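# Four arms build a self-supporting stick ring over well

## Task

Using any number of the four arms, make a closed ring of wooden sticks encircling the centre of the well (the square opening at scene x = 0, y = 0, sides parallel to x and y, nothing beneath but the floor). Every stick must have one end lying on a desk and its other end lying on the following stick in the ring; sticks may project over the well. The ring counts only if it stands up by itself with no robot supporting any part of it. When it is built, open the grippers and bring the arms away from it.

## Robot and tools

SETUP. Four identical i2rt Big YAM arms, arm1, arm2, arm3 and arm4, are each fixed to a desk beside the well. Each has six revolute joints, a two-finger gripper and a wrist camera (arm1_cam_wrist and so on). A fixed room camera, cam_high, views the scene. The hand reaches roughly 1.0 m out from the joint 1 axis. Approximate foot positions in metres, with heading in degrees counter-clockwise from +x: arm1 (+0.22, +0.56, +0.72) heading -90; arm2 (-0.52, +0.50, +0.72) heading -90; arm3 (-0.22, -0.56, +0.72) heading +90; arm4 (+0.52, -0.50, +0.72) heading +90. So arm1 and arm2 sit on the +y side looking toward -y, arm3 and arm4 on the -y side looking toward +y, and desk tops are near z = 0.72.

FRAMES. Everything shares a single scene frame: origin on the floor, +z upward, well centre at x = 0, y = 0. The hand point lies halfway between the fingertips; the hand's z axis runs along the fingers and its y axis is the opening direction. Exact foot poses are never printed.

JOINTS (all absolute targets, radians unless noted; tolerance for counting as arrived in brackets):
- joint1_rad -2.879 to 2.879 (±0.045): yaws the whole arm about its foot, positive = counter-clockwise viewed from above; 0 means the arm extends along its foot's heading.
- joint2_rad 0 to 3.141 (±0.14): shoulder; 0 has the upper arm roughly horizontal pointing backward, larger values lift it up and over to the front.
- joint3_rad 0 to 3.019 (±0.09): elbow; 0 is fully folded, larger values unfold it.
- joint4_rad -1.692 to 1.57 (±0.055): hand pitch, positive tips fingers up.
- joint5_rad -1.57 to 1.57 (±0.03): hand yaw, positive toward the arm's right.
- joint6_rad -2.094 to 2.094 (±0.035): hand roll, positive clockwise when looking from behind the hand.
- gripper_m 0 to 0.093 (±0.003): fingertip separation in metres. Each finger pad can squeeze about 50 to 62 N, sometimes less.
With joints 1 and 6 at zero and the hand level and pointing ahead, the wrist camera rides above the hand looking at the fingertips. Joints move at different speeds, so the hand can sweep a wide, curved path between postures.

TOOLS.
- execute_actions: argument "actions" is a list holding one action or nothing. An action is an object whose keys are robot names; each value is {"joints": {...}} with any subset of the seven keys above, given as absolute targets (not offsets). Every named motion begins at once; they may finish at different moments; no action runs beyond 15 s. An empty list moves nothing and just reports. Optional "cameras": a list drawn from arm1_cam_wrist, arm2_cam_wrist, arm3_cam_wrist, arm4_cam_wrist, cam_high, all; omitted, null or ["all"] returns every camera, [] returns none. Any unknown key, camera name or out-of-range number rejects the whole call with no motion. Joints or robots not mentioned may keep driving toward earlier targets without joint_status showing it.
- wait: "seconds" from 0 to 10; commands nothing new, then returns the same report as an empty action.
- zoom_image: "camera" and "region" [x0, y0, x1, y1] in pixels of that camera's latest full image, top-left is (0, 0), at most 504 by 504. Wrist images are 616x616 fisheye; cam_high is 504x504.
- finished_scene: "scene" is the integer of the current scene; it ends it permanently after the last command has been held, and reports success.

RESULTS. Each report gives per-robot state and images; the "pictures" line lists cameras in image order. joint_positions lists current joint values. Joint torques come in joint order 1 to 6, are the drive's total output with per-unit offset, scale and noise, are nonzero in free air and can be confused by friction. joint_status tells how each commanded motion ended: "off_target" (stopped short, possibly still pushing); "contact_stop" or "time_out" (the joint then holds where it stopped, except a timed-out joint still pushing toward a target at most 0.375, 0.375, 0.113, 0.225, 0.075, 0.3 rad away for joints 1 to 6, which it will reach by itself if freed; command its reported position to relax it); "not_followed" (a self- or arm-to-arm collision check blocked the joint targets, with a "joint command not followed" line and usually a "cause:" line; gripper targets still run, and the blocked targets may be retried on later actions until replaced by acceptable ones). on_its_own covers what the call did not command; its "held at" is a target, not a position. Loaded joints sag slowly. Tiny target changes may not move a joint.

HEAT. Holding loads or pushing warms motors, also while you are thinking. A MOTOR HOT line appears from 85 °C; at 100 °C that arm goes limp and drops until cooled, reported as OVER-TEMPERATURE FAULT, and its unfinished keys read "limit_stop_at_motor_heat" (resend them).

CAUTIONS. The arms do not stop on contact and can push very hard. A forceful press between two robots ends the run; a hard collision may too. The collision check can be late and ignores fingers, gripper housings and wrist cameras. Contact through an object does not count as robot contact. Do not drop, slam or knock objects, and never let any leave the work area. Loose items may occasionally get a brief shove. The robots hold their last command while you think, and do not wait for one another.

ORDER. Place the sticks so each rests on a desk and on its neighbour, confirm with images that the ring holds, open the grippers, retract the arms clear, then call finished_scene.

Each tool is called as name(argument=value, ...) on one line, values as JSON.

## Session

execute_actions(actions=[])

Scene clock: 0.00 s.
Joint torques (N m, as the arm reports them, + toward a larger angle): no reading
arm1.joint_positions: joint1_rad=+0.055 joint2_rad=+0.554 joint3_rad=+1.413 joint4_rad=-1.274 joint5_rad=-0.135 joint6_rad=-0.075 gripper_m=+0.094
arm1.joint_status: not commanded
arm1.hand: x=+0.2554 y=+0.3481 z=+1.3668 quat_wxyz=(-0.416, -0.525, -0.654, +0.351) (m; scene frame)
arm2.joint_positions: joint1_rad=-0.291 joint2_rad=+0.586 joint3_rad=+1.450 joint4_rad=-1.336 joint5_rad=-0.238 joint6_rad=+0.375 gripper_m=+0.095
arm2.joint_status: not commanded
arm2.hand: x=-0.5427 y=+0.2918 z=+1.3192 quat_wxyz=(-0.451, -0.735, -0.424, +0.277) (m; scene frame)
arm3.joint_positions: joint1_rad=+0.323 joint2_rad=+0.629 joint3_rad=+1.363 joint4_rad=-1.242 joint5_rad=-0.197 joint6_rad=-0.200 gripper_m=+0.095
arm3.joint_status: not commanded
arm3.hand: x=-0.3314 y=-0.3440 z=+1.3391 quat_wxyz=(-0.270, +0.769, -0.373, -0.442) (m; scene frame)
arm4.joint_positions: joint1_rad=-0.260 joint2_rad=+0.594 joint3_rad=+1.466 joint4_rad=-1.186 joint5_rad=+0.144 joint6_rad=-0.034 gripper_m=+0.094
arm4.joint_status: not commanded
arm4.hand: x=+0.6073 y=-0.2910 z=+1.4071 quat_wxyz=(-0.510, +0.460, -0.665, -0.293) (m; scene frame)
pictures: arm1_cam_wrist, arm2_cam_wrist, arm3_cam_wrist, arm4_cam_wrist, cam_high
Images, in order (width x height): arm1_cam_wrist 616x616, arm2_cam_wrist 616x616, arm3_cam_wrist 616x616, arm4_cam_wrist 616x616, cam_high 504x504.

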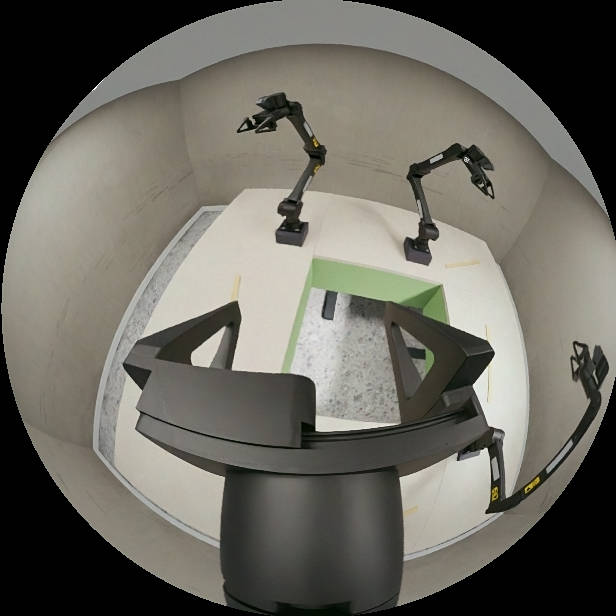

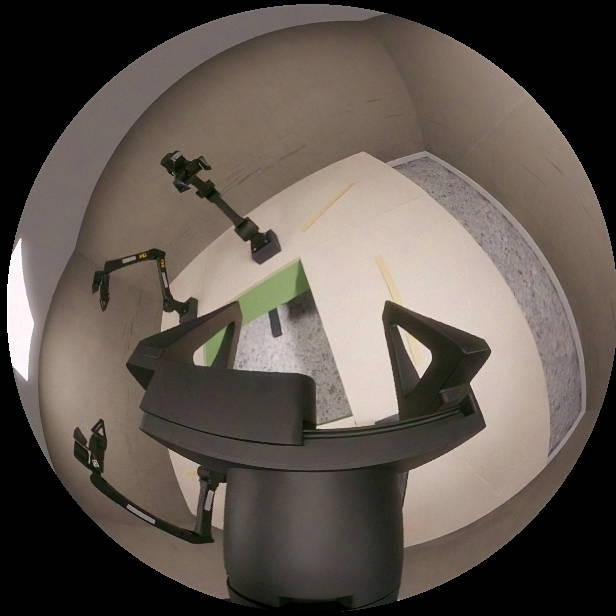

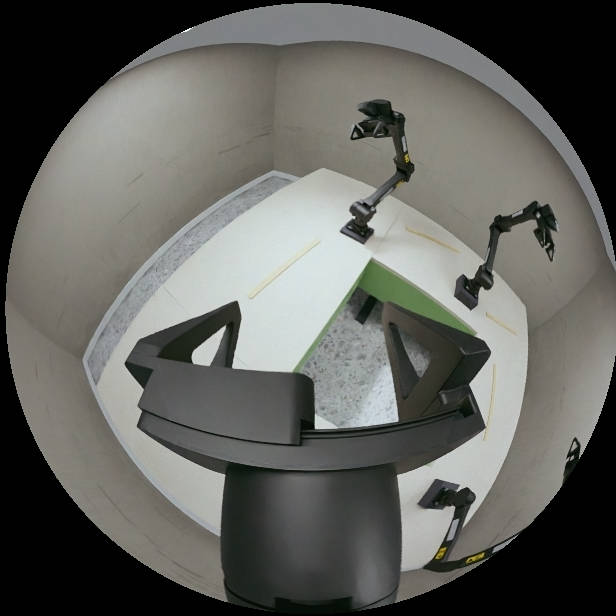

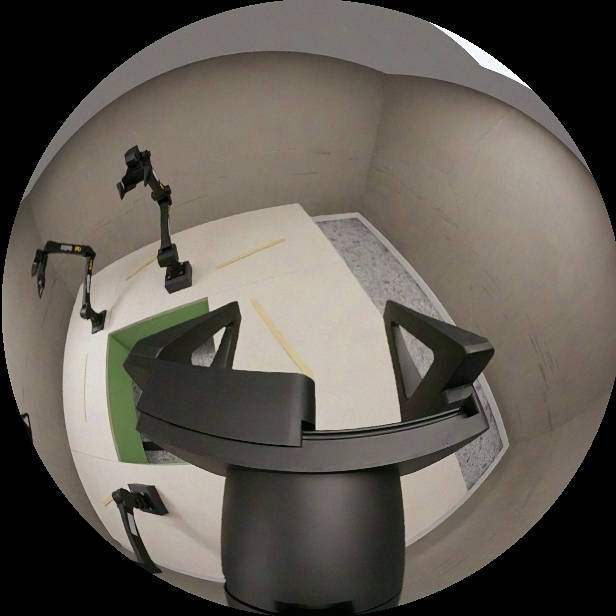

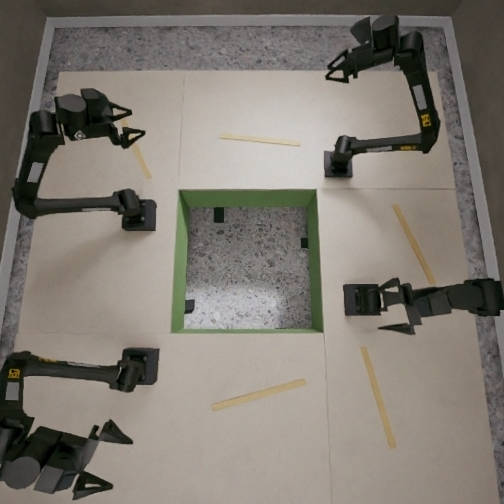

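execute_actions(actions=[{"arm1":{"joints":{"joint1_rad":1.656,"joint2_rad":1.62,"joint3_rad":0.953,"joint4_rad":-0.918,"joint5_rad":0,"joint6_rad":-0.142}},"arm2":{"joints":{"joint1_rad":-0.336,"joint2_rad":1.59,"joint3_rad":1.055,"joint4_rad":-1.05,"joint5_rad":0,"joint6_rad":-0.237}},"arm3":{"joints":{"joint1_rad":1.661,"joint2_rad":1.593,"joint3_rad":0.918,"joint4_rad":-0.91,"joint5_rad":0,"joint6_rad":-0.344}},"arm4":{"joints":{"joint1_rad":-0.224,"joint2_rad":1.912,"joint3_rad":1.357,"joint4_rad":-1.03,"joint5_rad":0,"joint6_rad":-0.477}}}])

Scene clock: 15.80 s.
Joint torques (N m, as the arm reports them, + toward a larger angle): arm1=[  1.09 -11.92   7.79   1.    -0.11  -0.05] | arm2=[ -1.5  -11.29  10.11   0.92   0.15  -0.07] | arm3=[ -1.39 -11.29   8.03   0.34   0.09  -0.04] | arm4=[ -1.17 -18.84   9.03   0.42  -0.12  -0.1 ]
arm1.joint_positions: joint1_rad=+1.656 joint2_rad=+1.606 joint3_rad=+0.941 joint4_rad=-0.930 joint5_rad=+0.001 joint6_rad=-0.131 gripper_m=+0.095
arm1.joint_status: all done
arm1.hand: x=+0.6136 y=+0.5908 z=+0.8120 quat_wxyz=(+0.017, +0.105, -0.994, -0.005) (m; scene frame)
arm2.joint_positions: joint1_rad=-0.331 joint2_rad=+1.574 joint3_rad=+1.040 joint4_rad=-1.064 joint5_rad=-0.003 joint6_rad=-0.229 gripper_m=+0.095
arm2.joint_status: all done
arm2.hand: x=-0.6559 y=+0.1098 z=+0.8107 quat_wxyz=(+0.004, -0.743, -0.669, -0.012) (m; scene frame)
arm3.joint_positions: joint1_rad=+1.665 joint2_rad=+1.584 joint3_rad=+0.904 joint4_rad=-0.916 joint5_rad=-0.001 joint6_rad=-0.336 gripper_m=+0.095
arm3.joint_status: all done
arm3.hand: x=-0.5997 y=-0.6057 z=+0.8121 quat_wxyz=(-0.006, +0.974, +0.225, +0.012) (m; scene frame)
arm4.joint_positions: joint1_rad=-0.230 joint2_rad=+1.907 joint3_rad=+1.347 joint4_rad=-1.036 joint5_rad=+0.002 joint6_rad=-0.468 gripper_m=+0.094
arm4.joint_status: all done
arm4.hand: x=+0.6577 y=+0.0100 z=+0.8077 quat_wxyz=(+0.011, +0.776, -0.631, +0.008) (m; scene frame)
pictures: arm1_cam_wrist, arm2_cam_wrist, arm3_cam_wrist, arm4_cam_wrist, cam_high
Images, in order (width x height): arm1_cam_wrist 616x616, arm2_cam_wrist 616x616, arm3_cam_wrist 616x616, arm4_cam_wrist 616x616, cam_high 504x504.

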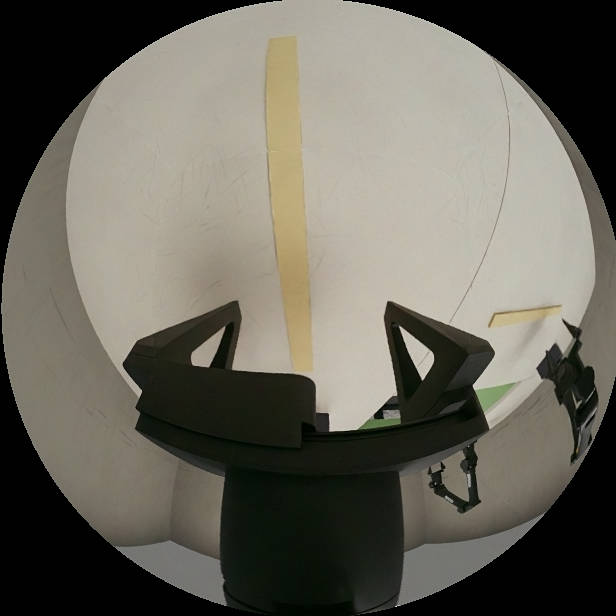

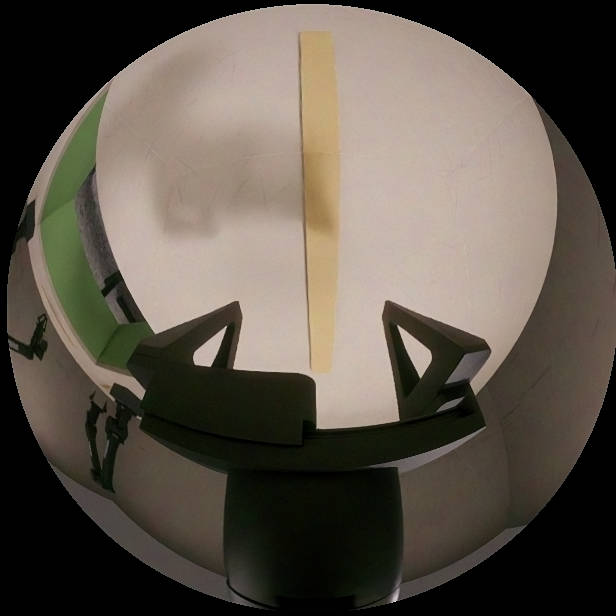

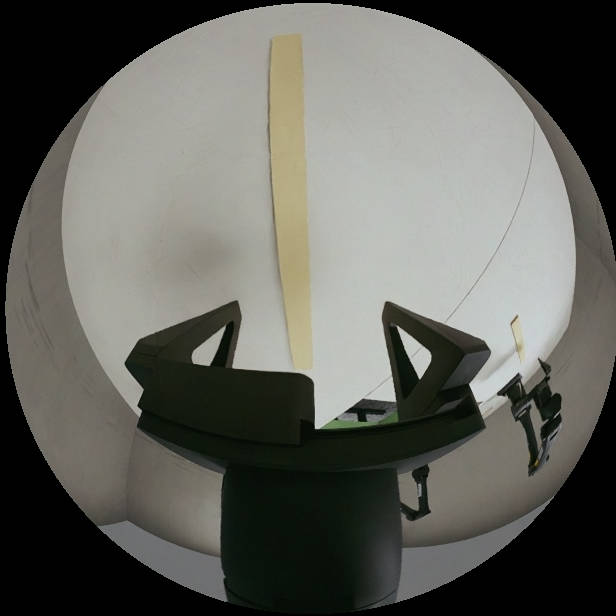

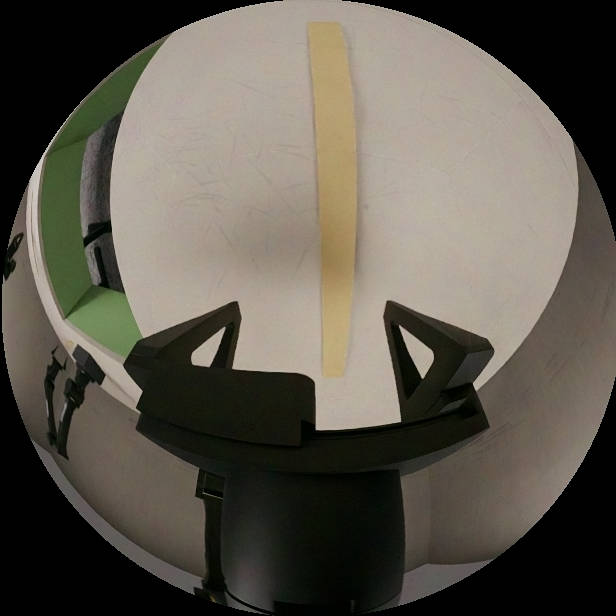

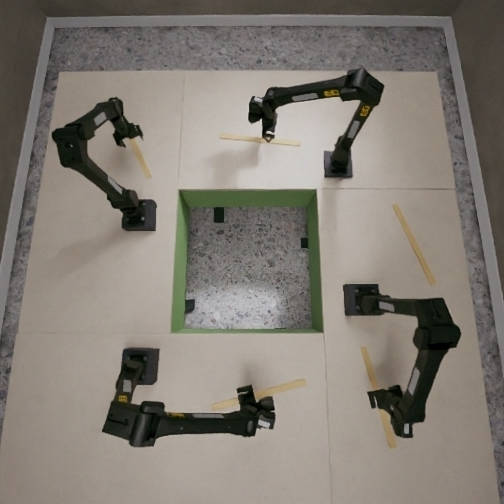

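execute_actions(actions=[{"arm1":{"joints":{"joint1_rad":1.71,"joint2_rad":1.77,"joint3_rad":0.872,"joint4_rad":-0.7,"joint6_rad":-0.145}},"arm2":{"joints":{"joint1_rad":-0.36,"joint2_rad":1.705,"joint3_rad":0.95,"joint4_rad":-0.852,"joint6_rad":-0.275}},"arm3":{"joints":{"joint1_rad":1.727,"joint2_rad":1.752,"joint3_rad":0.833,"joint4_rad":-0.685,"joint6_rad":-0.315}},"arm4":{"joints":{"joint1_rad":-0.28,"joint2_rad":2.02,"joint3_rad":1.29,"joint4_rad":-0.875,"joint6_rad":-0.535}}}])

Scene clock: 34.47 s.
Joint torques (N m, as the arm reports them, + toward a larger angle): arm1=[  1.87 -14.57   6.2    1.1   -0.09  -0.07] | arm2=[ -1.66 -12.12   7.89   0.85   0.04  -0.03] | arm3=[ -0.76 -12.61   5.87   1.1    0.11   0.14] | arm4=[ -1.84 -18.13   7.     0.57  -0.07  -0.09]
arm1.joint_positions: joint1_rad=+1.704 joint2_rad=+1.775 joint3_rad=+0.861 joint4_rad=-0.718 joint5_rad=+0.001 joint6_rad=-0.133 gripper_m=+0.095
arm1.joint_status: all done
arm1.hand: x=+0.5970 y=+0.6087 z=+0.7272 quat_wxyz=(+0.034, +0.130, -0.991, -0.004) (m; scene frame)
arm2.joint_positions: joint1_rad=-0.354 joint2_rad=+1.691 joint3_rad=+0.946 joint4_rad=-0.867 joint5_rad=+0.000 joint6_rad=-0.267 gripper_m=+0.095
arm2.joint_status: all done
arm2.hand: x=-0.6627 y=+0.1204 z=+0.7354 quat_wxyz=(+0.008, -0.738, -0.674, -0.018) (m; scene frame)
arm3.joint_positions: joint1_rad=+1.728 joint2_rad=+1.753 joint3_rad=+0.829 joint4_rad=-0.707 joint5_rad=-0.002 joint6_rad=-0.325 gripper_m=+0.095
arm3.joint_status: all done
arm3.hand: x=-0.5839 y=-0.6261 z=+0.7298 quat_wxyz=(-0.005, +0.968, +0.250, +0.030) (m; scene frame)
arm4.joint_positions: joint1_rad=-0.280 joint2_rad=+1.999 joint3_rad=+1.292 joint4_rad=-0.886 joint5_rad=+0.001 joint6_rad=-0.526 gripper_m=+0.094
arm4.joint_status: all done
arm4.hand: x=+0.6824 y=+0.0001 z=+0.7439 quat_wxyz=(+0.010, +0.778, -0.628, +0.006) (m; scene frame)
pictures: arm1_cam_wrist, arm2_cam_wrist, arm3_cam_wrist, arm4_cam_wrist, cam_high
Images, in order (width x height): arm1_cam_wrist 616x616, arm2_cam_wrist 616x616, arm3_cam_wrist 616x616, arm4_cam_wrist 616x616, cam_high 504x504.

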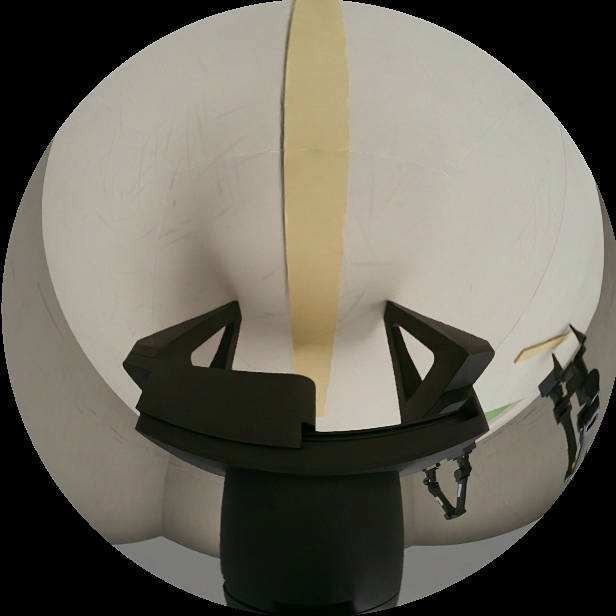

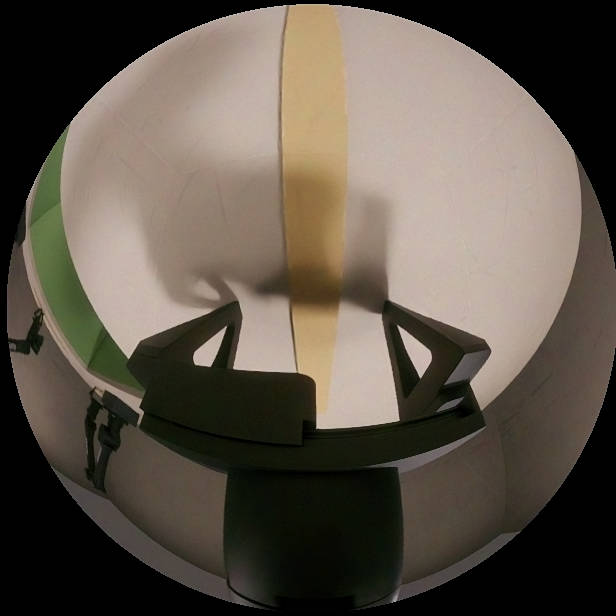

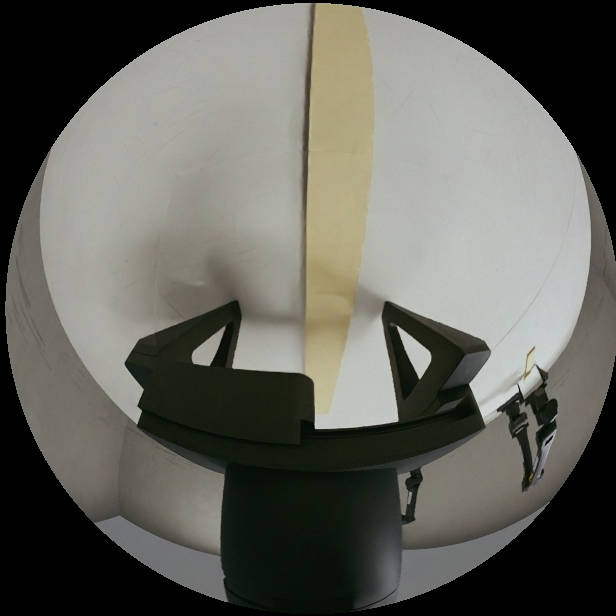

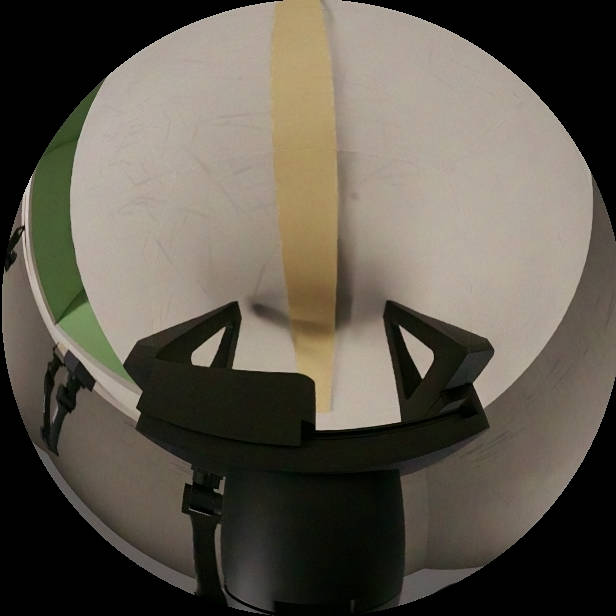

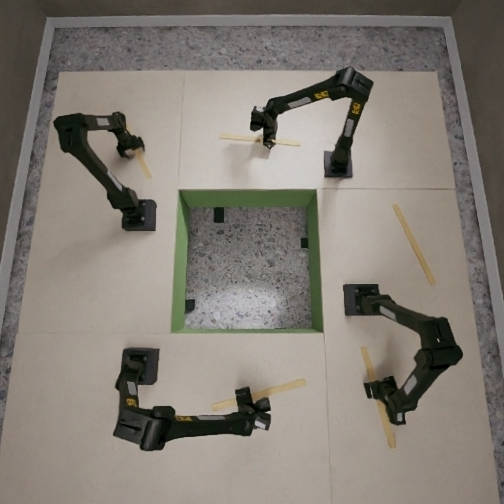

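execute_actions(actions=[{"arm1":{"joints":{"joint4_rad":-0.675}},"arm3":{"joints":{"joint1_rad":1.695,"joint4_rad":-0.665}},"arm4":{"joints":{"joint2_rad":2.04}},"arm2":{"joints":{"joint2_rad":1.71}}}], cameras=[])

execute_actions(actions=[{"arm1":{"joints":{"gripper_m":0}},"arm3":{"joints":{"gripper_m":0}},"arm4":{"joints":{"gripper_m":0}},"arm2":{"joints":{"gripper_m":0}}}])

Scene clock: 40.50 s.
Joint torques (N m, as the arm reports them, + toward a larger angle): arm1=[  1.67 -14.31   6.22   1.22  -0.11  -0.08] | arm2=[ -1.71 -11.76   7.98   0.97   0.06  -0.07] | arm3=[ -1.56 -12.56   5.88   0.95   0.32   0.14] | arm4=[ -1.27 -16.61   7.19   0.55  -0.11  -0.05]
arm1.joint_positions: joint1_rad=+1.704 joint2_rad=+1.775 joint3_rad=+0.861 joint4_rad=-0.694 joint5_rad=+0.001 joint6_rad=-0.133 gripper_m=+0.095
arm1.joint_status: all done
arm1.hand: x=+0.6028 y=+0.6095 z=+0.7269 quat_wxyz=(+0.022, +0.130, -0.991, -0.004) (m; scene frame)
arm2.joint_positions: joint1_rad=-0.354 joint2_rad=+1.691 joint3_rad=+0.946 joint4_rad=-0.867 joint5_rad=+0.000 joint6_rad=-0.267 gripper_m=+0.095
arm2.joint_status: all done
arm2.hand: x=-0.6627 y=+0.1204 z=+0.7354 quat_wxyz=(+0.008, -0.738, -0.674, -0.018) (m; scene frame)
arm3.joint_positions: joint1_rad=+1.704 joint2_rad=+1.753 joint3_rad=+0.829 joint4_rad=-0.683 joint5_rad=-0.007 joint6_rad=-0.325 gripper_m=+0.095
arm3.joint_status: all done
arm3.hand: x=-0.5909 y=-0.6192 z=+0.7297 quat_wxyz=(-0.003, +0.971, +0.239, +0.018) (m; scene frame)
arm4.joint_positions: joint1_rad=-0.280 joint2_rad=+2.004 joint3_rad=+1.292 joint4_rad=-0.885 joint5_rad=+0.001 joint6_rad=-0.528 gripper_m=+0.094
arm4.joint_status: all done
arm4.hand: x=+0.6822 y=-0.0005 z=+0.7412 quat_wxyz=(+0.012, +0.779, -0.627, +0.007) (m; scene frame)
pictures: none
No camera images: the call's "cameras" was empty. Leave "cameras" out to get every camera's image.

Scene clock: 41.23 s.
Joint torques (N m, as the arm reports them, + toward a larger angle): arm1=[  1.72 -14.38   6.23   1.24  -0.1   -0.06] | arm2=[ -1.31 -11.89   7.95   0.91   0.04  -0.01] | arm3=[ -1.4  -12.99   5.84   0.59   0.16   0.13] | arm4=[ -1.35 -16.62   7.2    0.42  -0.13  -0.05]
arm1.joint_positions: joint1_rad=+1.704 joint2_rad=+1.775 joint3_rad=+0.861 joint4_rad=-0.694 joint5_rad=+0.001 joint6_rad=-0.133 gripper_m=+0.027
arm1.joint_status: gripper_m off_target (ended at +0.027, target +0.000)
arm1.hand: x=+0.6028 y=+0.6095 z=+0.7269 quat_wxyz=(+0.022, +0.130, -0.991, -0.004) (m; scene frame)
arm2.joint_positions: joint1_rad=-0.354 joint2_rad=+1.691 joint3_rad=+0.946 joint4_rad=-0.866 joint5_rad=+0.000 joint6_rad=-0.268 gripper_m=+0.027
arm2.joint_status: gripper_m off_target (ended at +0.027, target +0.000)
arm2.hand: x=-0.6627 y=+0.1203 z=+0.7354 quat_wxyz=(+0.008, -0.738, -0.674, -0.018) (m; scene frame)
arm3.joint_positions: joint1_rad=+1.703 joint2_rad=+1.753 joint3_rad=+0.829 joint4_rad=-0.676 joint5_rad=-0.002 joint6_rad=-0.324 gripper_m=+0.028
arm3.joint_status: gripper_m off_target (ended at +0.028, target +0.000)
arm3.hand: x=-0.5929 y=-0.6182 z=+0.7297 quat_wxyz=(-0.006, +0.971, +0.238, +0.014) (m; scene frame)
arm4.joint_positions: joint1_rad=-0.281 joint2_rad=+2.006 joint3_rad=+1.292 joint4_rad=-0.883 joint5_rad=+0.002 joint6_rad=-0.528 gripper_m=+0.027
arm4.joint_status: gripper_m off_target (ended at +0.027, target +0.000)
arm4.hand: x=+0.6825 y=-0.0005 z=+0.7403 quat_wxyz=(+0.012, +0.779, -0.627, +0.007) (m; scene frame)
pictures: arm1_cam_wrist, arm2_cam_wrist, arm3_cam_wrist, arm4_cam_wrist, cam_high
Images, in order (width x height): arm1_cam_wrist 616x616, arm2_cam_wrist 616x616, arm3_cam_wrist 616x616, arm4_cam_wrist 616x616, cam_high 504x504.

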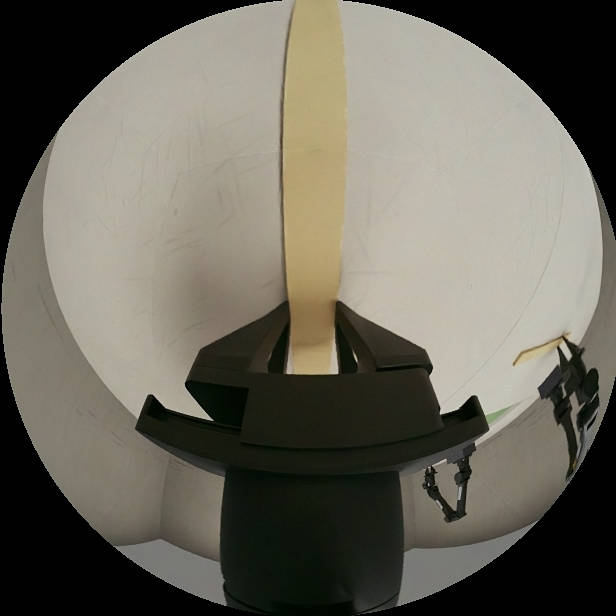

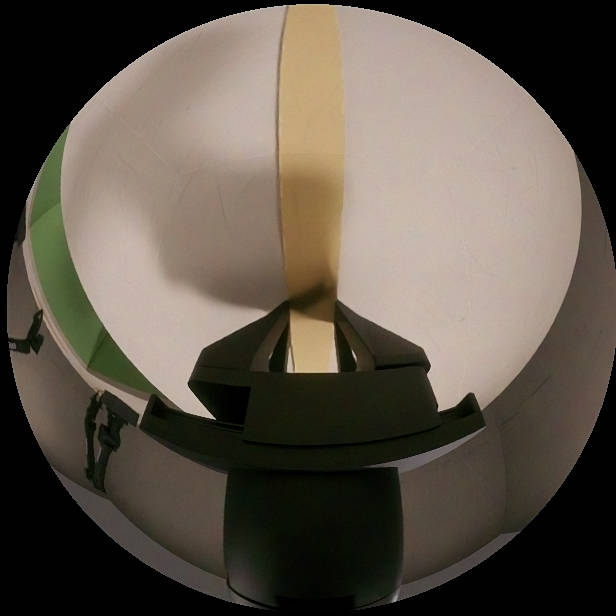

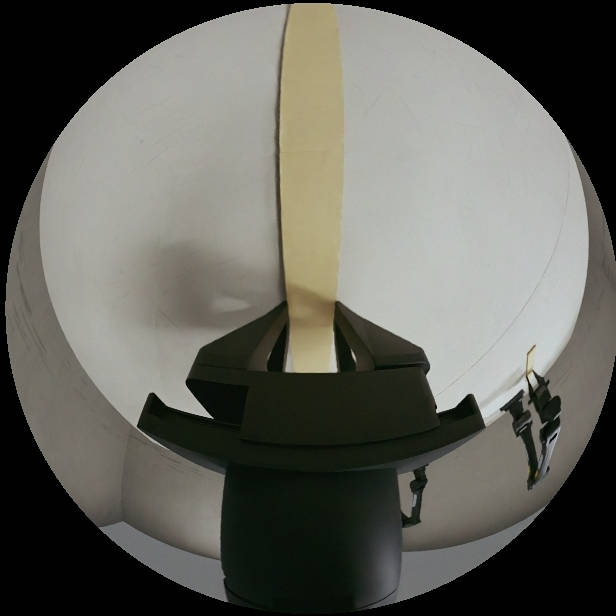

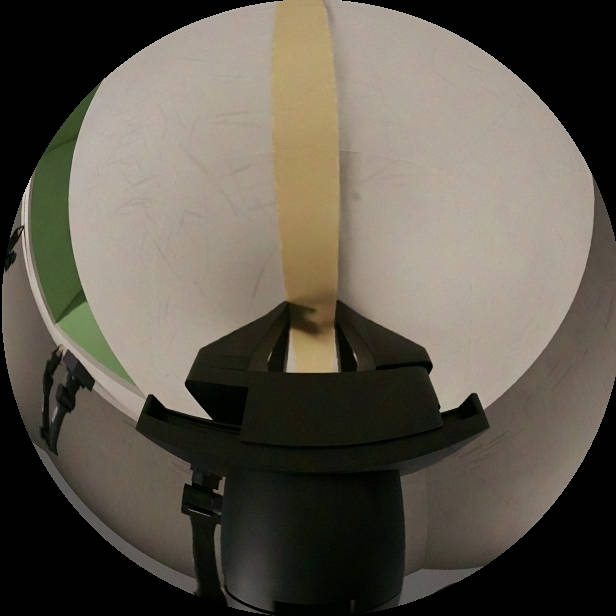

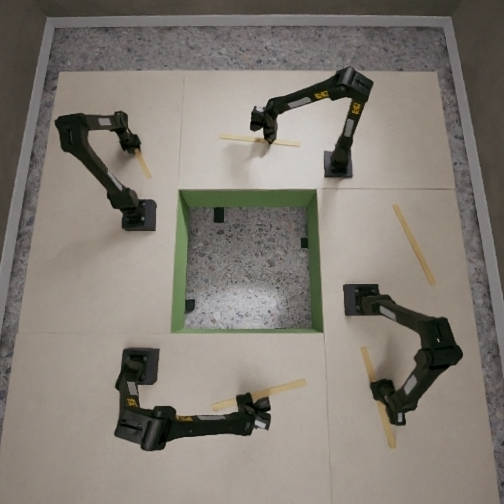

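execute_actions(actions=[], cameras=["cam_high"])

Scene clock: 65.60 s.
Joint torques (N m, as the arm reports them, + toward a larger angle): arm1=[  1.73 -14.49   6.23   1.25  -0.09  -0.06] | arm2=[ -1.62 -11.82   7.93   0.91   0.06  -0.06] | arm3=[ -1.34 -12.72   5.84   0.68   0.16   0.14] | arm4=[ -1.73 -16.95   7.08   0.45  -0.13  -0.06]
arm1.joint_positions: joint1_rad=+1.704 joint2_rad=+1.775 joint3_rad=+0.861 joint4_rad=-0.694 joint5_rad=+0.001 joint6_rad=-0.133 gripper_m=+0.027
arm1.joint_status: gripper_m off_target (ended at +0.027, target +0.000)
arm1.hand: x=+0.6028 y=+0.6095 z=+0.7269 quat_wxyz=(+0.022, +0.130, -0.991, -0.004) (m; scene frame)
arm2.joint_positions: joint1_rad=-0.354 joint2_rad=+1.691 joint3_rad=+0.946 joint4_rad=-0.866 joint5_rad=+0.000 joint6_rad=-0.268 gripper_m=+0.027
arm2.joint_status: gripper_m off_target (ended at +0.027, target +0.000)
arm2.hand: x=-0.6627 y=+0.1203 z=+0.7354 quat_wxyz=(+0.008, -0.738, -0.674, -0.018) (m; scene frame)
arm3.joint_positions: joint1_rad=+1.703 joint2_rad=+1.753 joint3_rad=+0.829 joint4_rad=-0.676 joint5_rad=-0.002 joint6_rad=-0.324 gripper_m=+0.028
arm3.joint_status: gripper_m off_target (ended at +0.028, target +0.000)
arm3.hand: x=-0.5929 y=-0.6182 z=+0.7297 quat_wxyz=(-0.006, +0.971, +0.238, +0.014) (m; scene frame)
arm4.joint_positions: joint1_rad=-0.281 joint2_rad=+2.006 joint3_rad=+1.292 joint4_rad=-0.883 joint5_rad=+0.002 joint6_rad=-0.528 gripper_m=+0.027
arm4.joint_status: gripper_m off_target (ended at +0.027, target +0.000)
arm4.hand: x=+0.6825 y=-0.0005 z=+0.7403 quat_wxyz=(+0.012, +0.779, -0.627, +0.007) (m; scene frame)
pictures: cam_high
Images, in order (width x height): cam_high 504x504.

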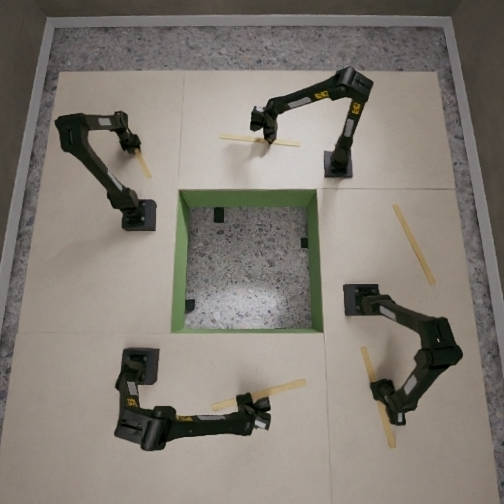

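execute_actions(actions=[{"arm1":{"joints":{"joint2_rad":1.64,"joint3_rad":0.93,"joint4_rad":-0.85}},"arm3":{"joints":{"joint2_rad":1.62,"joint3_rad":0.90,"joint4_rad":-0.83}}}], cameras=[])

execute_actions(actions=[{"arm1":{"joints":{"joint2_rad":1.21,"joint3_rad":1.077,"joint4_rad":-1.45,"joint6_rad":-0.71}},"arm3":{"joints":{"joint2_rad":1.21,"joint3_rad":1.077,"joint4_rad":-1.45,"joint6_rad":-0.71}},"arm2":{"joints":{"joint2_rad":1.60,"joint3_rad":1.0,"joint4_rad":-1.0}},"arm4":{"joints":{"joint2_rad":1.92,"joint3_rad":1.34,"joint4_rad":-1.0}}}], cameras=["cam_high"])

Scene clock: 79.23 s.
Joint torques (N m, as the arm reports them, + toward a larger angle): arm1=[  1.78 -12.9    8.62  -0.18  -0.09  -0.06] | arm2=[ -1.52 -12.03   7.96   0.92   0.03  -0.04] | arm3=[ -1.54 -10.97   8.93  -0.14   0.09   0.15] | arm4=[ -1.3  -16.76   7.13   0.42  -0.13  -0.05]
arm1.joint_positions: joint1_rad=+1.704 joint2_rad=+1.637 joint3_rad=+0.904 joint4_rad=-0.833 joint5_rad=+0.001 joint6_rad=-0.133 gripper_m=+0.027
arm1.joint_status: all done
arm1.hand: x=+0.6133 y=+0.6102 z=+0.7896 quat_wxyz=(+0.002, +0.130, -0.992, -0.004) (m; scene frame)
arm2.joint_positions: joint1_rad=-0.354 joint2_rad=+1.691 joint3_rad=+0.946 joint4_rad=-0.866 joint5_rad=+0.000 joint6_rad=-0.268 gripper_m=+0.027
arm2.joint_status: not commanded
arm2.hand: x=-0.6627 y=+0.1203 z=+0.7354 quat_wxyz=(+0.008, -0.738, -0.674, -0.018) (m; scene frame)
arm3.joint_positions: joint1_rad=+1.703 joint2_rad=+1.610 joint3_rad=+0.872 joint4_rad=-0.821 joint5_rad=-0.002 joint6_rad=-0.324 gripper_m=+0.028
arm3.joint_status: all done
arm3.hand: x=-0.6024 y=-0.6207 z=+0.7931 quat_wxyz=(-0.008, +0.971, +0.238, -0.006) (m; scene frame)
arm4.joint_positions: joint1_rad=-0.281 joint2_rad=+2.006 joint3_rad=+1.292 joint4_rad=-0.883 joint5_rad=+0.002 joint6_rad=-0.528 gripper_m=+0.027
arm4.joint_status: not commanded
arm4.hand: x=+0.6825 y=-0.0005 z=+0.7403 quat_wxyz=(+0.012, +0.779, -0.627, +0.007) (m; scene frame)
pictures: none
No camera images: the call's "cameras" was empty. Leave "cameras" out to get every camera's image.

Scene clock: 80.80 s.
Joint torques (N m, as the arm reports them, + toward a larger angle): arm1=[ 1.74 -6.64 10.25 -0.22 -0.15 -0.08] | arm2=[ -1.47 -12.47  10.8   -0.16   0.03  -0.05] | arm3=[-1.35 -7.43 10.31 -0.42  0.05 -0.05] | arm4=[ -1.18 -18.96  10.42  -0.27  -0.11  -0.08]
arm1.joint_positions: joint1_rad=+1.704 joint2_rad=+1.194 joint3_rad=+1.056 joint4_rad=-1.433 joint5_rad=+0.001 joint6_rad=-0.697 gripper_m=+0.027
arm1.joint_status: all done
arm1.hand: x=+0.5405 y=+0.5989 z=+0.9971 quat_wxyz=(+0.003, +0.401, -0.916, -0.005) (m; scene frame)
arm2.joint_positions: joint1_rad=-0.354 joint2_rad=+1.596 joint3_rad=+0.971 joint4_rad=-0.986 joint5_rad=+0.000 joint6_rad=-0.268 gripper_m=+0.027
arm2.joint_status: all done
arm2.hand: x=-0.6605 y=+0.1265 z=+0.7799 quat_wxyz=(+0.008, -0.738, -0.674, -0.018) (m; scene frame)
arm3.joint_positions: joint1_rad=+1.702 joint2_rad=+1.210 joint3_rad=+1.059 joint4_rad=-1.441 joint5_rad=-0.002 joint6_rad=-0.700 gripper_m=+0.028
arm3.joint_status: all done
arm3.hand: x=-0.5362 y=-0.6134 z=+0.9950 quat_wxyz=(-0.004, +0.910, +0.415, +0.011) (m; scene frame)
arm4.joint_positions: joint1_rad=-0.281 joint2_rad=+1.916 joint3_rad=+1.310 joint4_rad=-0.989 joint5_rad=+0.002 joint6_rad=-0.528 gripper_m=+0.027
arm4.joint_status: all done
arm4.hand: x=+0.6813 y=-0.0038 z=+0.7917 quat_wxyz=(+0.011, +0.779, -0.627, +0.007) (m; scene frame)
pictures: cam_high
Images, in order (width x height): cam_high 504x504.

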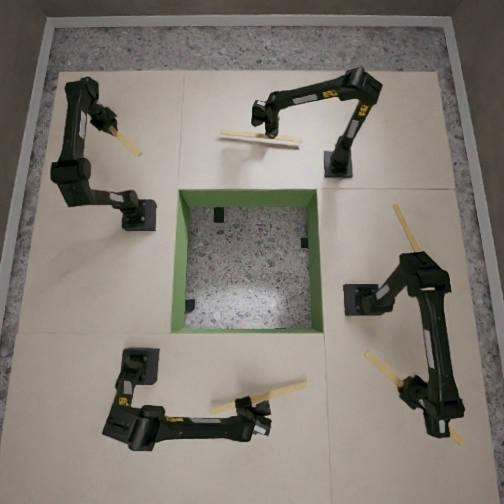

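execute_actions(actions=[{"arm1":{"joints":{"joint1_rad":-0.72,"joint2_rad":1.1}},"arm3":{"joints":{"joint1_rad":-0.72,"joint2_rad":1.1}},"arm2":{"joints":{"joint6_rad":-1.0}},"arm4":{"joints":{"joint6_rad":-1.0}}}], cameras=["cam_high"])

Scene clock: 86.47 s.
Joint torques (N m, as the arm reports them, + toward a larger angle): arm1=[ 0.81 -6.89 10.51 -0.03 -0.13 -0.04] | arm2=[ -1.6  -12.37  10.71  -0.15   0.02  -0.06] | arm3=[-0.29 -5.68 10.51 -0.01 -0.06 -0.04] | arm4=[ -1.44 -18.77  10.44  -0.33  -0.15  -0.07]
arm1.joint_positions: joint1_rad=-0.714 joint2_rad=+1.104 joint3_rad=+1.056 joint4_rad=-1.433 joint5_rad=+0.001 joint6_rad=-0.700 gripper_m=+0.027
arm1.joint_status: all done
arm1.hand: x=+0.0107 y=+0.3210 z=+1.0268 quat_wxyz=(+0.003, -0.713, -0.700, +0.045) (m; scene frame)
arm2.joint_positions: joint1_rad=-0.354 joint2_rad=+1.596 joint3_rad=+0.971 joint4_rad=-0.986 joint5_rad=+0.000 joint6_rad=-0.992 gripper_m=+0.027
arm2.joint_status: all done
arm2.hand: x=-0.6605 y=+0.1265 z=+0.7799 quat_wxyz=(+0.001, -0.452, -0.892, -0.020) (m; scene frame)
arm3.joint_positions: joint1_rad=-0.720 joint2_rad=+1.100 joint3_rad=+1.059 joint4_rad=-1.441 joint5_rad=+0.002 joint6_rad=-0.703 gripper_m=+0.028
arm3.joint_status: all done
arm3.hand: x=-0.0141 y=-0.3232 z=+1.0300 quat_wxyz=(-0.048, +0.709, -0.704, -0.010) (m; scene frame)
arm4.joint_positions: joint1_rad=-0.281 joint2_rad=+1.916 joint3_rad=+1.310 joint4_rad=-0.989 joint5_rad=+0.002 joint6_rad=-0.991 gripper_m=+0.027
arm4.joint_status: all done
arm4.hand: x=+0.6813 y=-0.0038 z=+0.7917 quat_wxyz=(+0.012, +0.902, -0.432, +0.004) (m; scene frame)
pictures: cam_high
Images, in order (width x height): cam_high 504x504.

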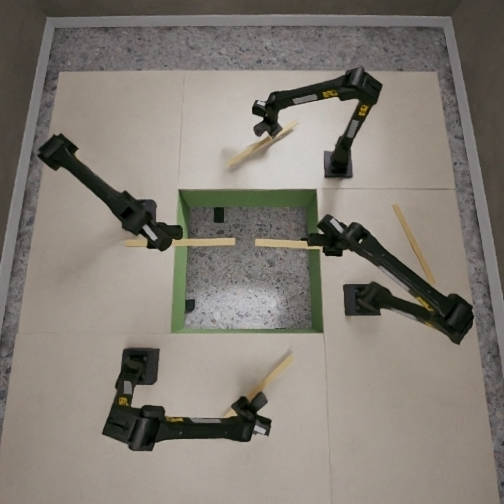

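execute_actions(actions=[{"arm1":{"joints":{"joint1_rad":-0.75,"joint2_rad":1.149,"joint3_rad":0.653,"joint4_rad":-0.911,"joint5_rad":-0.17,"joint6_rad":-0.75}},"arm3":{"joints":{"joint1_rad":-0.75,"joint2_rad":1.149,"joint3_rad":0.653,"joint4_rad":-0.911,"joint5_rad":-0.17,"joint6_rad":-0.75}},"arm2":{"joints":{"joint3_rad":1.357,"joint4_rad":-1.2}},"arm4":{"joints":{"joint2_rad":1.761,"joint4_rad":-1.04}}}], cameras=[])

execute_actions(actions=[{"arm2":{"joints":{"joint1_rad":0.327,"joint2_rad":1.70,"joint4_rad":-1.163,"joint5_rad":-0.236,"joint6_rad":-1.244}},"arm4":{"joints":{"joint1_rad":0.345,"joint3_rad":1.296,"joint5_rad":-0.236,"joint6_rad":-1.226}}}], cameras=["cam_high"])

Scene clock: 97.97 s.
Joint torques (N m, as the arm reports them, + toward a larger angle): arm1=[ 0.48 -5.15  8.82  1.75 -0.45 -0.06] | arm2=[ -1.72 -15.04  12.29   0.02  -0.01  -0.04] | arm3=[-0.7  -5.35  8.92  1.05 -0.24 -0.07] | arm4=[ -1.38 -15.88  11.32  -0.07  -0.16  -0.09]
arm1.joint_positions: joint1_rad=-0.738 joint2_rad=+1.143 joint3_rad=+0.642 joint4_rad=-0.933 joint5_rad=-0.166 joint6_rad=-0.737 gripper_m=+0.027
arm1.joint_status: all done
arm1.hand: x=+0.0386 y=+0.3237 z=+0.8689 quat_wxyz=(-0.079, -0.702, -0.705, +0.065) (m; scene frame)
arm2.joint_positions: joint1_rad=-0.354 joint2_rad=+1.596 joint3_rad=+1.332 joint4_rad=-1.185 joint5_rad=+0.000 joint6_rad=-0.993 gripper_m=+0.027
arm2.joint_status: all done
arm2.hand: x=-0.6954 y=+0.0342 z=+0.9055 quat_wxyz=(-0.008, -0.450, -0.891, +0.061) (m; scene frame)
arm3.joint_positions: joint1_rad=-0.746 joint2_rad=+1.151 joint3_rad=+0.643 joint4_rad=-0.925 joint5_rad=-0.167 joint6_rad=-0.741 gripper_m=+0.028
arm3.joint_status: all done
arm3.hand: x=-0.0419 y=-0.3200 z=+0.8688 quat_wxyz=(-0.068, +0.713, -0.692, -0.094) (m; scene frame)
arm4.joint_positions: joint1_rad=-0.281 joint2_rad=+1.742 joint3_rad=+1.313 joint4_rad=-1.030 joint5_rad=+0.002 joint6_rad=-0.992 gripper_m=+0.027
arm4.joint_status: all done
arm4.hand: x=+0.6831 y=+0.0023 z=+0.8796 quat_wxyz=(-0.055, +0.901, -0.431, -0.005) (m; scene frame)
pictures: none
No camera images: the call's "cameras" was empty. Leave "cameras" out to get every camera's image.

Scene clock: 99.50 s.
Joint torques (N m, as the arm reports them, + toward a larger angle): arm1=[ 0.34 -5.43  8.79  1.76 -0.44 -0.07] | arm2=[ -1.39 -16.12  11.77   0.77  -0.12  -0.06] | arm3=[-1.02 -5.31  8.93  1.1  -0.25 -0.06] | arm4=[ -1.77 -15.91   8.74  -0.05  -0.21  -0.09]
arm1.joint_positions: joint1_rad=-0.738 joint2_rad=+1.143 joint3_rad=+0.642 joint4_rad=-0.933 joint5_rad=-0.166 joint6_rad=-0.737 gripper_m=+0.027
arm1.joint_status: not commanded
arm1.hand: x=+0.0386 y=+0.3237 z=+0.8689 quat_wxyz=(-0.079, -0.702, -0.705, +0.065) (m; scene frame)
arm2.joint_positions: joint1_rad=+0.330 joint2_rad=+1.697 joint3_rad=+1.332 joint4_rad=-1.172 joint5_rad=-0.237 joint6_rad=-1.236 gripper_m=+0.027
arm2.joint_status: all done
arm2.hand: x=-0.3220 y=+0.0374 z=+0.8630 quat_wxyz=(-0.118, -0.003, -0.993, -0.021) (m; scene frame)
arm3.joint_positions: joint1_rad=-0.746 joint2_rad=+1.151 joint3_rad=+0.643 joint4_rad=-0.925 joint5_rad=-0.167 joint6_rad=-0.741 gripper_m=+0.028
arm3.joint_status: not commanded
arm3.hand: x=-0.0419 y=-0.3200 z=+0.8688 quat_wxyz=(-0.068, +0.713, -0.692, -0.094) (m; scene frame)
arm4.joint_positions: joint1_rad=+0.347 joint2_rad=+1.744 joint3_rad=+1.298 joint4_rad=-1.030 joint5_rad=-0.237 joint6_rad=-1.217 gripper_m=+0.027
arm4.joint_status: all done
arm4.hand: x=+0.3203 y=-0.0165 z=+0.8775 quat_wxyz=(-0.005, +0.992, -0.014, -0.126) (m; scene frame)
pictures: cam_high
Images, in order (width x height): cam_high 504x504.

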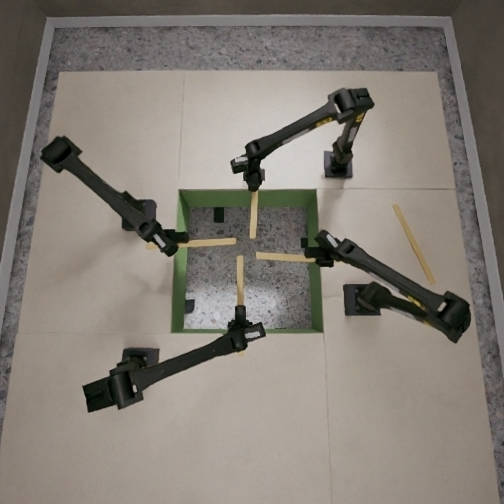

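execute_actions(actions=[{"arm1":{"joints":{"joint1_rad":-0.63,"joint2_rad":1.28,"joint3_rad":0.765,"joint4_rad":-0.875,"joint5_rad":-0.148,"joint6_rad":-0.63}},"arm3":{"joints":{"joint1_rad":-0.643,"joint2_rad":1.28,"joint3_rad":0.765,"joint4_rad":-0.875,"joint5_rad":-0.148,"joint6_rad":-0.635}},"arm2":{"joints":{"joint1_rad":0.435,"joint2_rad":1.755,"joint3_rad":1.43,"joint4_rad":-1.162,"joint5_rad":-0.226,"joint6_rad":-1.135}},"arm4":{"joints":{"joint1_rad":0.452,"joint2_rad":1.808,"joint3_rad":1.385,"joint4_rad":-1.057,"joint5_rad":-0.224,"joint6_rad":-1.12}}}], cameras=["cam_high"])

zoom_image(camera="cam_high", region=[130,140,370,380])

Scene clock: 104.67 s.
Joint torques (N m, as the arm reports them, + toward a larger angle): arm1=[ 1.46 -7.53 10.61  1.47 -0.16  0.2 ] | arm2=[ -1.63 -14.65  13.06   0.9   -0.18   0.09] | arm3=[-0.51 -7.51 10.98  0.86 -0.13  0.12] | arm4=[ -1.43 -17.42  12.46  -0.17  -0.27   0.1 ]
arm1.joint_positions: joint1_rad=-0.633 joint2_rad=+1.274 joint3_rad=+0.728 joint4_rad=-0.892 joint5_rad=-0.149 joint6_rad=-0.643 gripper_m=+0.027
arm1.joint_status: all done
arm1.hand: x=+0.0380 y=+0.2758 z=+0.8622 quat_wxyz=(-0.077, -0.699, -0.709, +0.055) (m; scene frame)
arm2.joint_positions: joint1_rad=+0.439 joint2_rad=+1.729 joint3_rad=+1.392 joint4_rad=-1.172 joint5_rad=-0.225 joint6_rad=-1.143 gripper_m=+0.027
arm2.joint_status: all done
arm2.hand: x=-0.2652 y=+0.0413 z=+0.8688 quat_wxyz=(-0.116, +0.007, -0.993, -0.019) (m; scene frame)
arm3.joint_positions: joint1_rad=-0.641 joint2_rad=+1.284 joint3_rad=+0.725 joint4_rad=-0.884 joint5_rad=-0.148 joint6_rad=-0.644 gripper_m=+0.028
arm3.joint_status: all done
arm3.hand: x=-0.0433 y=-0.2737 z=+0.8609 quat_wxyz=(-0.056, +0.716, -0.690, -0.090) (m; scene frame)
arm4.joint_positions: joint1_rad=+0.456 joint2_rad=+1.800 joint3_rad=+1.340 joint4_rad=-1.047 joint5_rad=-0.223 joint6_rad=-1.129 gripper_m=+0.027
arm4.joint_status: all done
arm4.hand: x=+0.2672 y=-0.0306 z=+0.8632 quat_wxyz=(+0.019, +0.993, -0.006, -0.113) (m; scene frame)
pictures: cam_high
Images, in order (width x height): cam_high 504x504.

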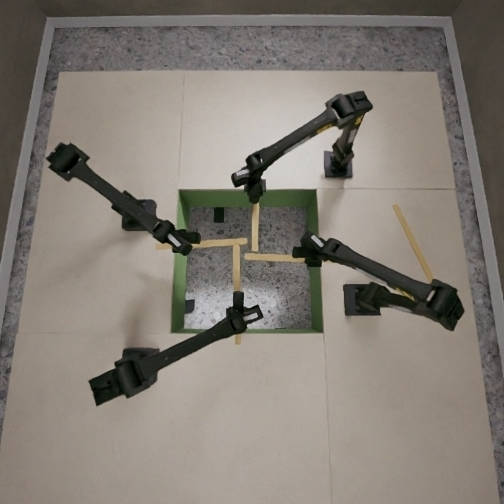

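Region (130, 140, 370, 380) of cam_high's 504x504 image, scaled by 2.100, with more detail than that image has.

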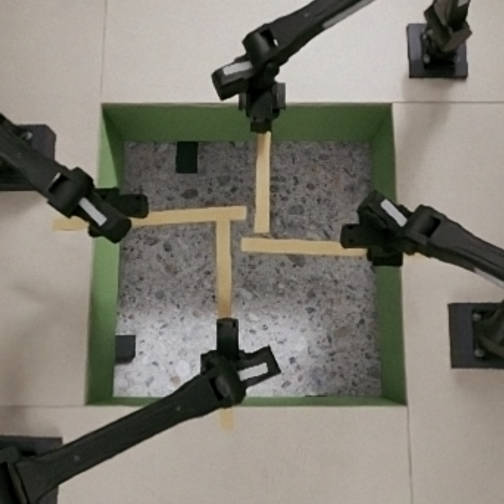

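execute_actions(actions=[], cameras=["arm4_cam_wrist","arm3_cam_wrist","arm2_cam_wrist"])

Scene clock: 107.47 s.
Joint torques (N m, as the arm reports them, + toward a larger angle): arm1=[ 1.42 -7.49 10.62  1.48 -0.16  0.19] | arm2=[ -1.57 -14.65  13.11   0.92  -0.19   0.1 ] | arm3=[-0.8  -7.62 10.94  0.83 -0.1   0.11] | arm4=[ -1.74 -17.66  12.67  -0.18  -0.26   0.08]
arm1.joint_positions: joint1_rad=-0.633 joint2_rad=+1.274 joint3_rad=+0.728 joint4_rad=-0.892 joint5_rad=-0.149 joint6_rad=-0.642 gripper_m=+0.027
arm1.joint_status: all done
arm1.hand: x=+0.0380 y=+0.2758 z=+0.8622 quat_wxyz=(-0.077, -0.699, -0.709, +0.055) (m; scene frame)
arm2.joint_positions: joint1_rad=+0.439 joint2_rad=+1.729 joint3_rad=+1.392 joint4_rad=-1.172 joint5_rad=-0.225 joint6_rad=-1.142 gripper_m=+0.027
arm2.joint_status: all done
arm2.hand: x=-0.2652 y=+0.0413 z=+0.8688 quat_wxyz=(-0.116, +0.007, -0.993, -0.019) (m; scene frame)
arm3.joint_positions: joint1_rad=-0.641 joint2_rad=+1.284 joint3_rad=+0.725 joint4_rad=-0.884 joint5_rad=-0.148 joint6_rad=-0.644 gripper_m=+0.028
arm3.joint_status: all done
arm3.hand: x=-0.0433 y=-0.2737 z=+0.8609 quat_wxyz=(-0.056, +0.716, -0.690, -0.090) (m; scene frame)
arm4.joint_positions: joint1_rad=+0.456 joint2_rad=+1.800 joint3_rad=+1.340 joint4_rad=-1.047 joint5_rad=-0.223 joint6_rad=-1.129 gripper_m=+0.027
arm4.joint_status: all done
arm4.hand: x=+0.2672 y=-0.0306 z=+0.8632 quat_wxyz=(+0.019, +0.993, -0.006, -0.113) (m; scene frame)
pictures: arm2_cam_wrist, arm3_cam_wrist, arm4_cam_wrist
Images, in order (width x height): arm2_cam_wrist 616x616, arm3_cam_wrist 616x616, arm4_cam_wrist 616x616.

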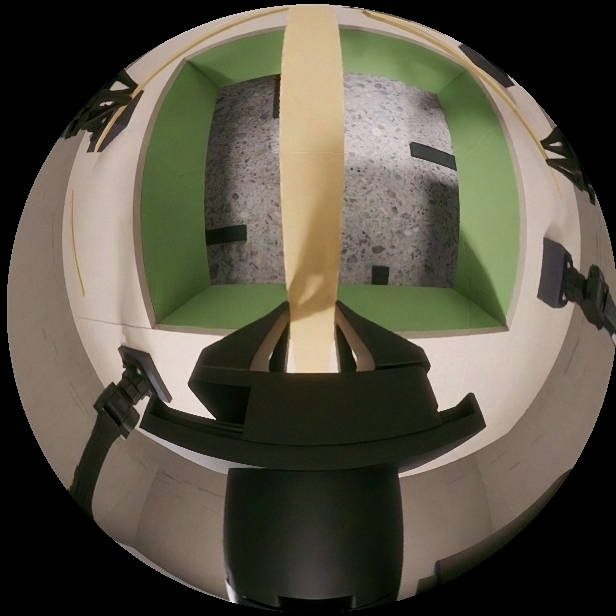

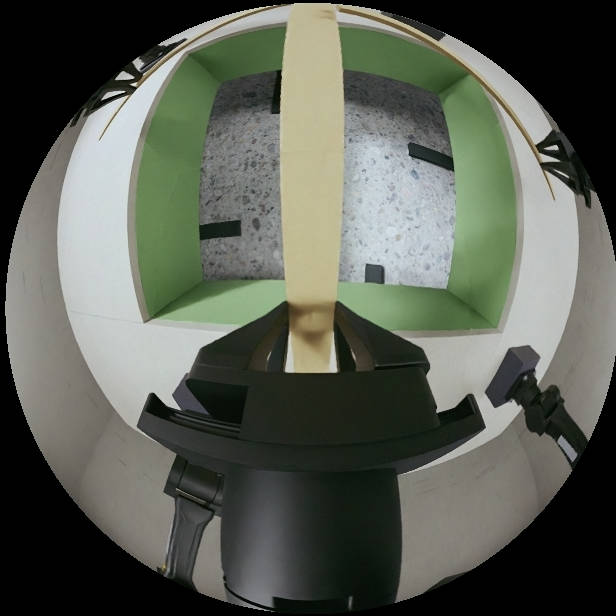

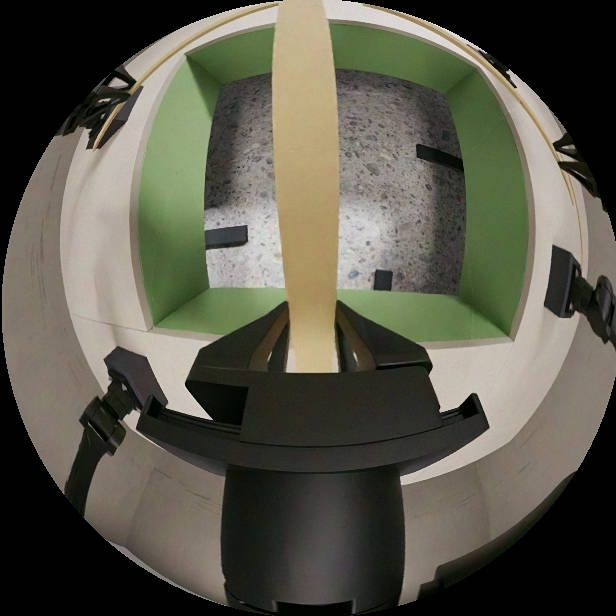

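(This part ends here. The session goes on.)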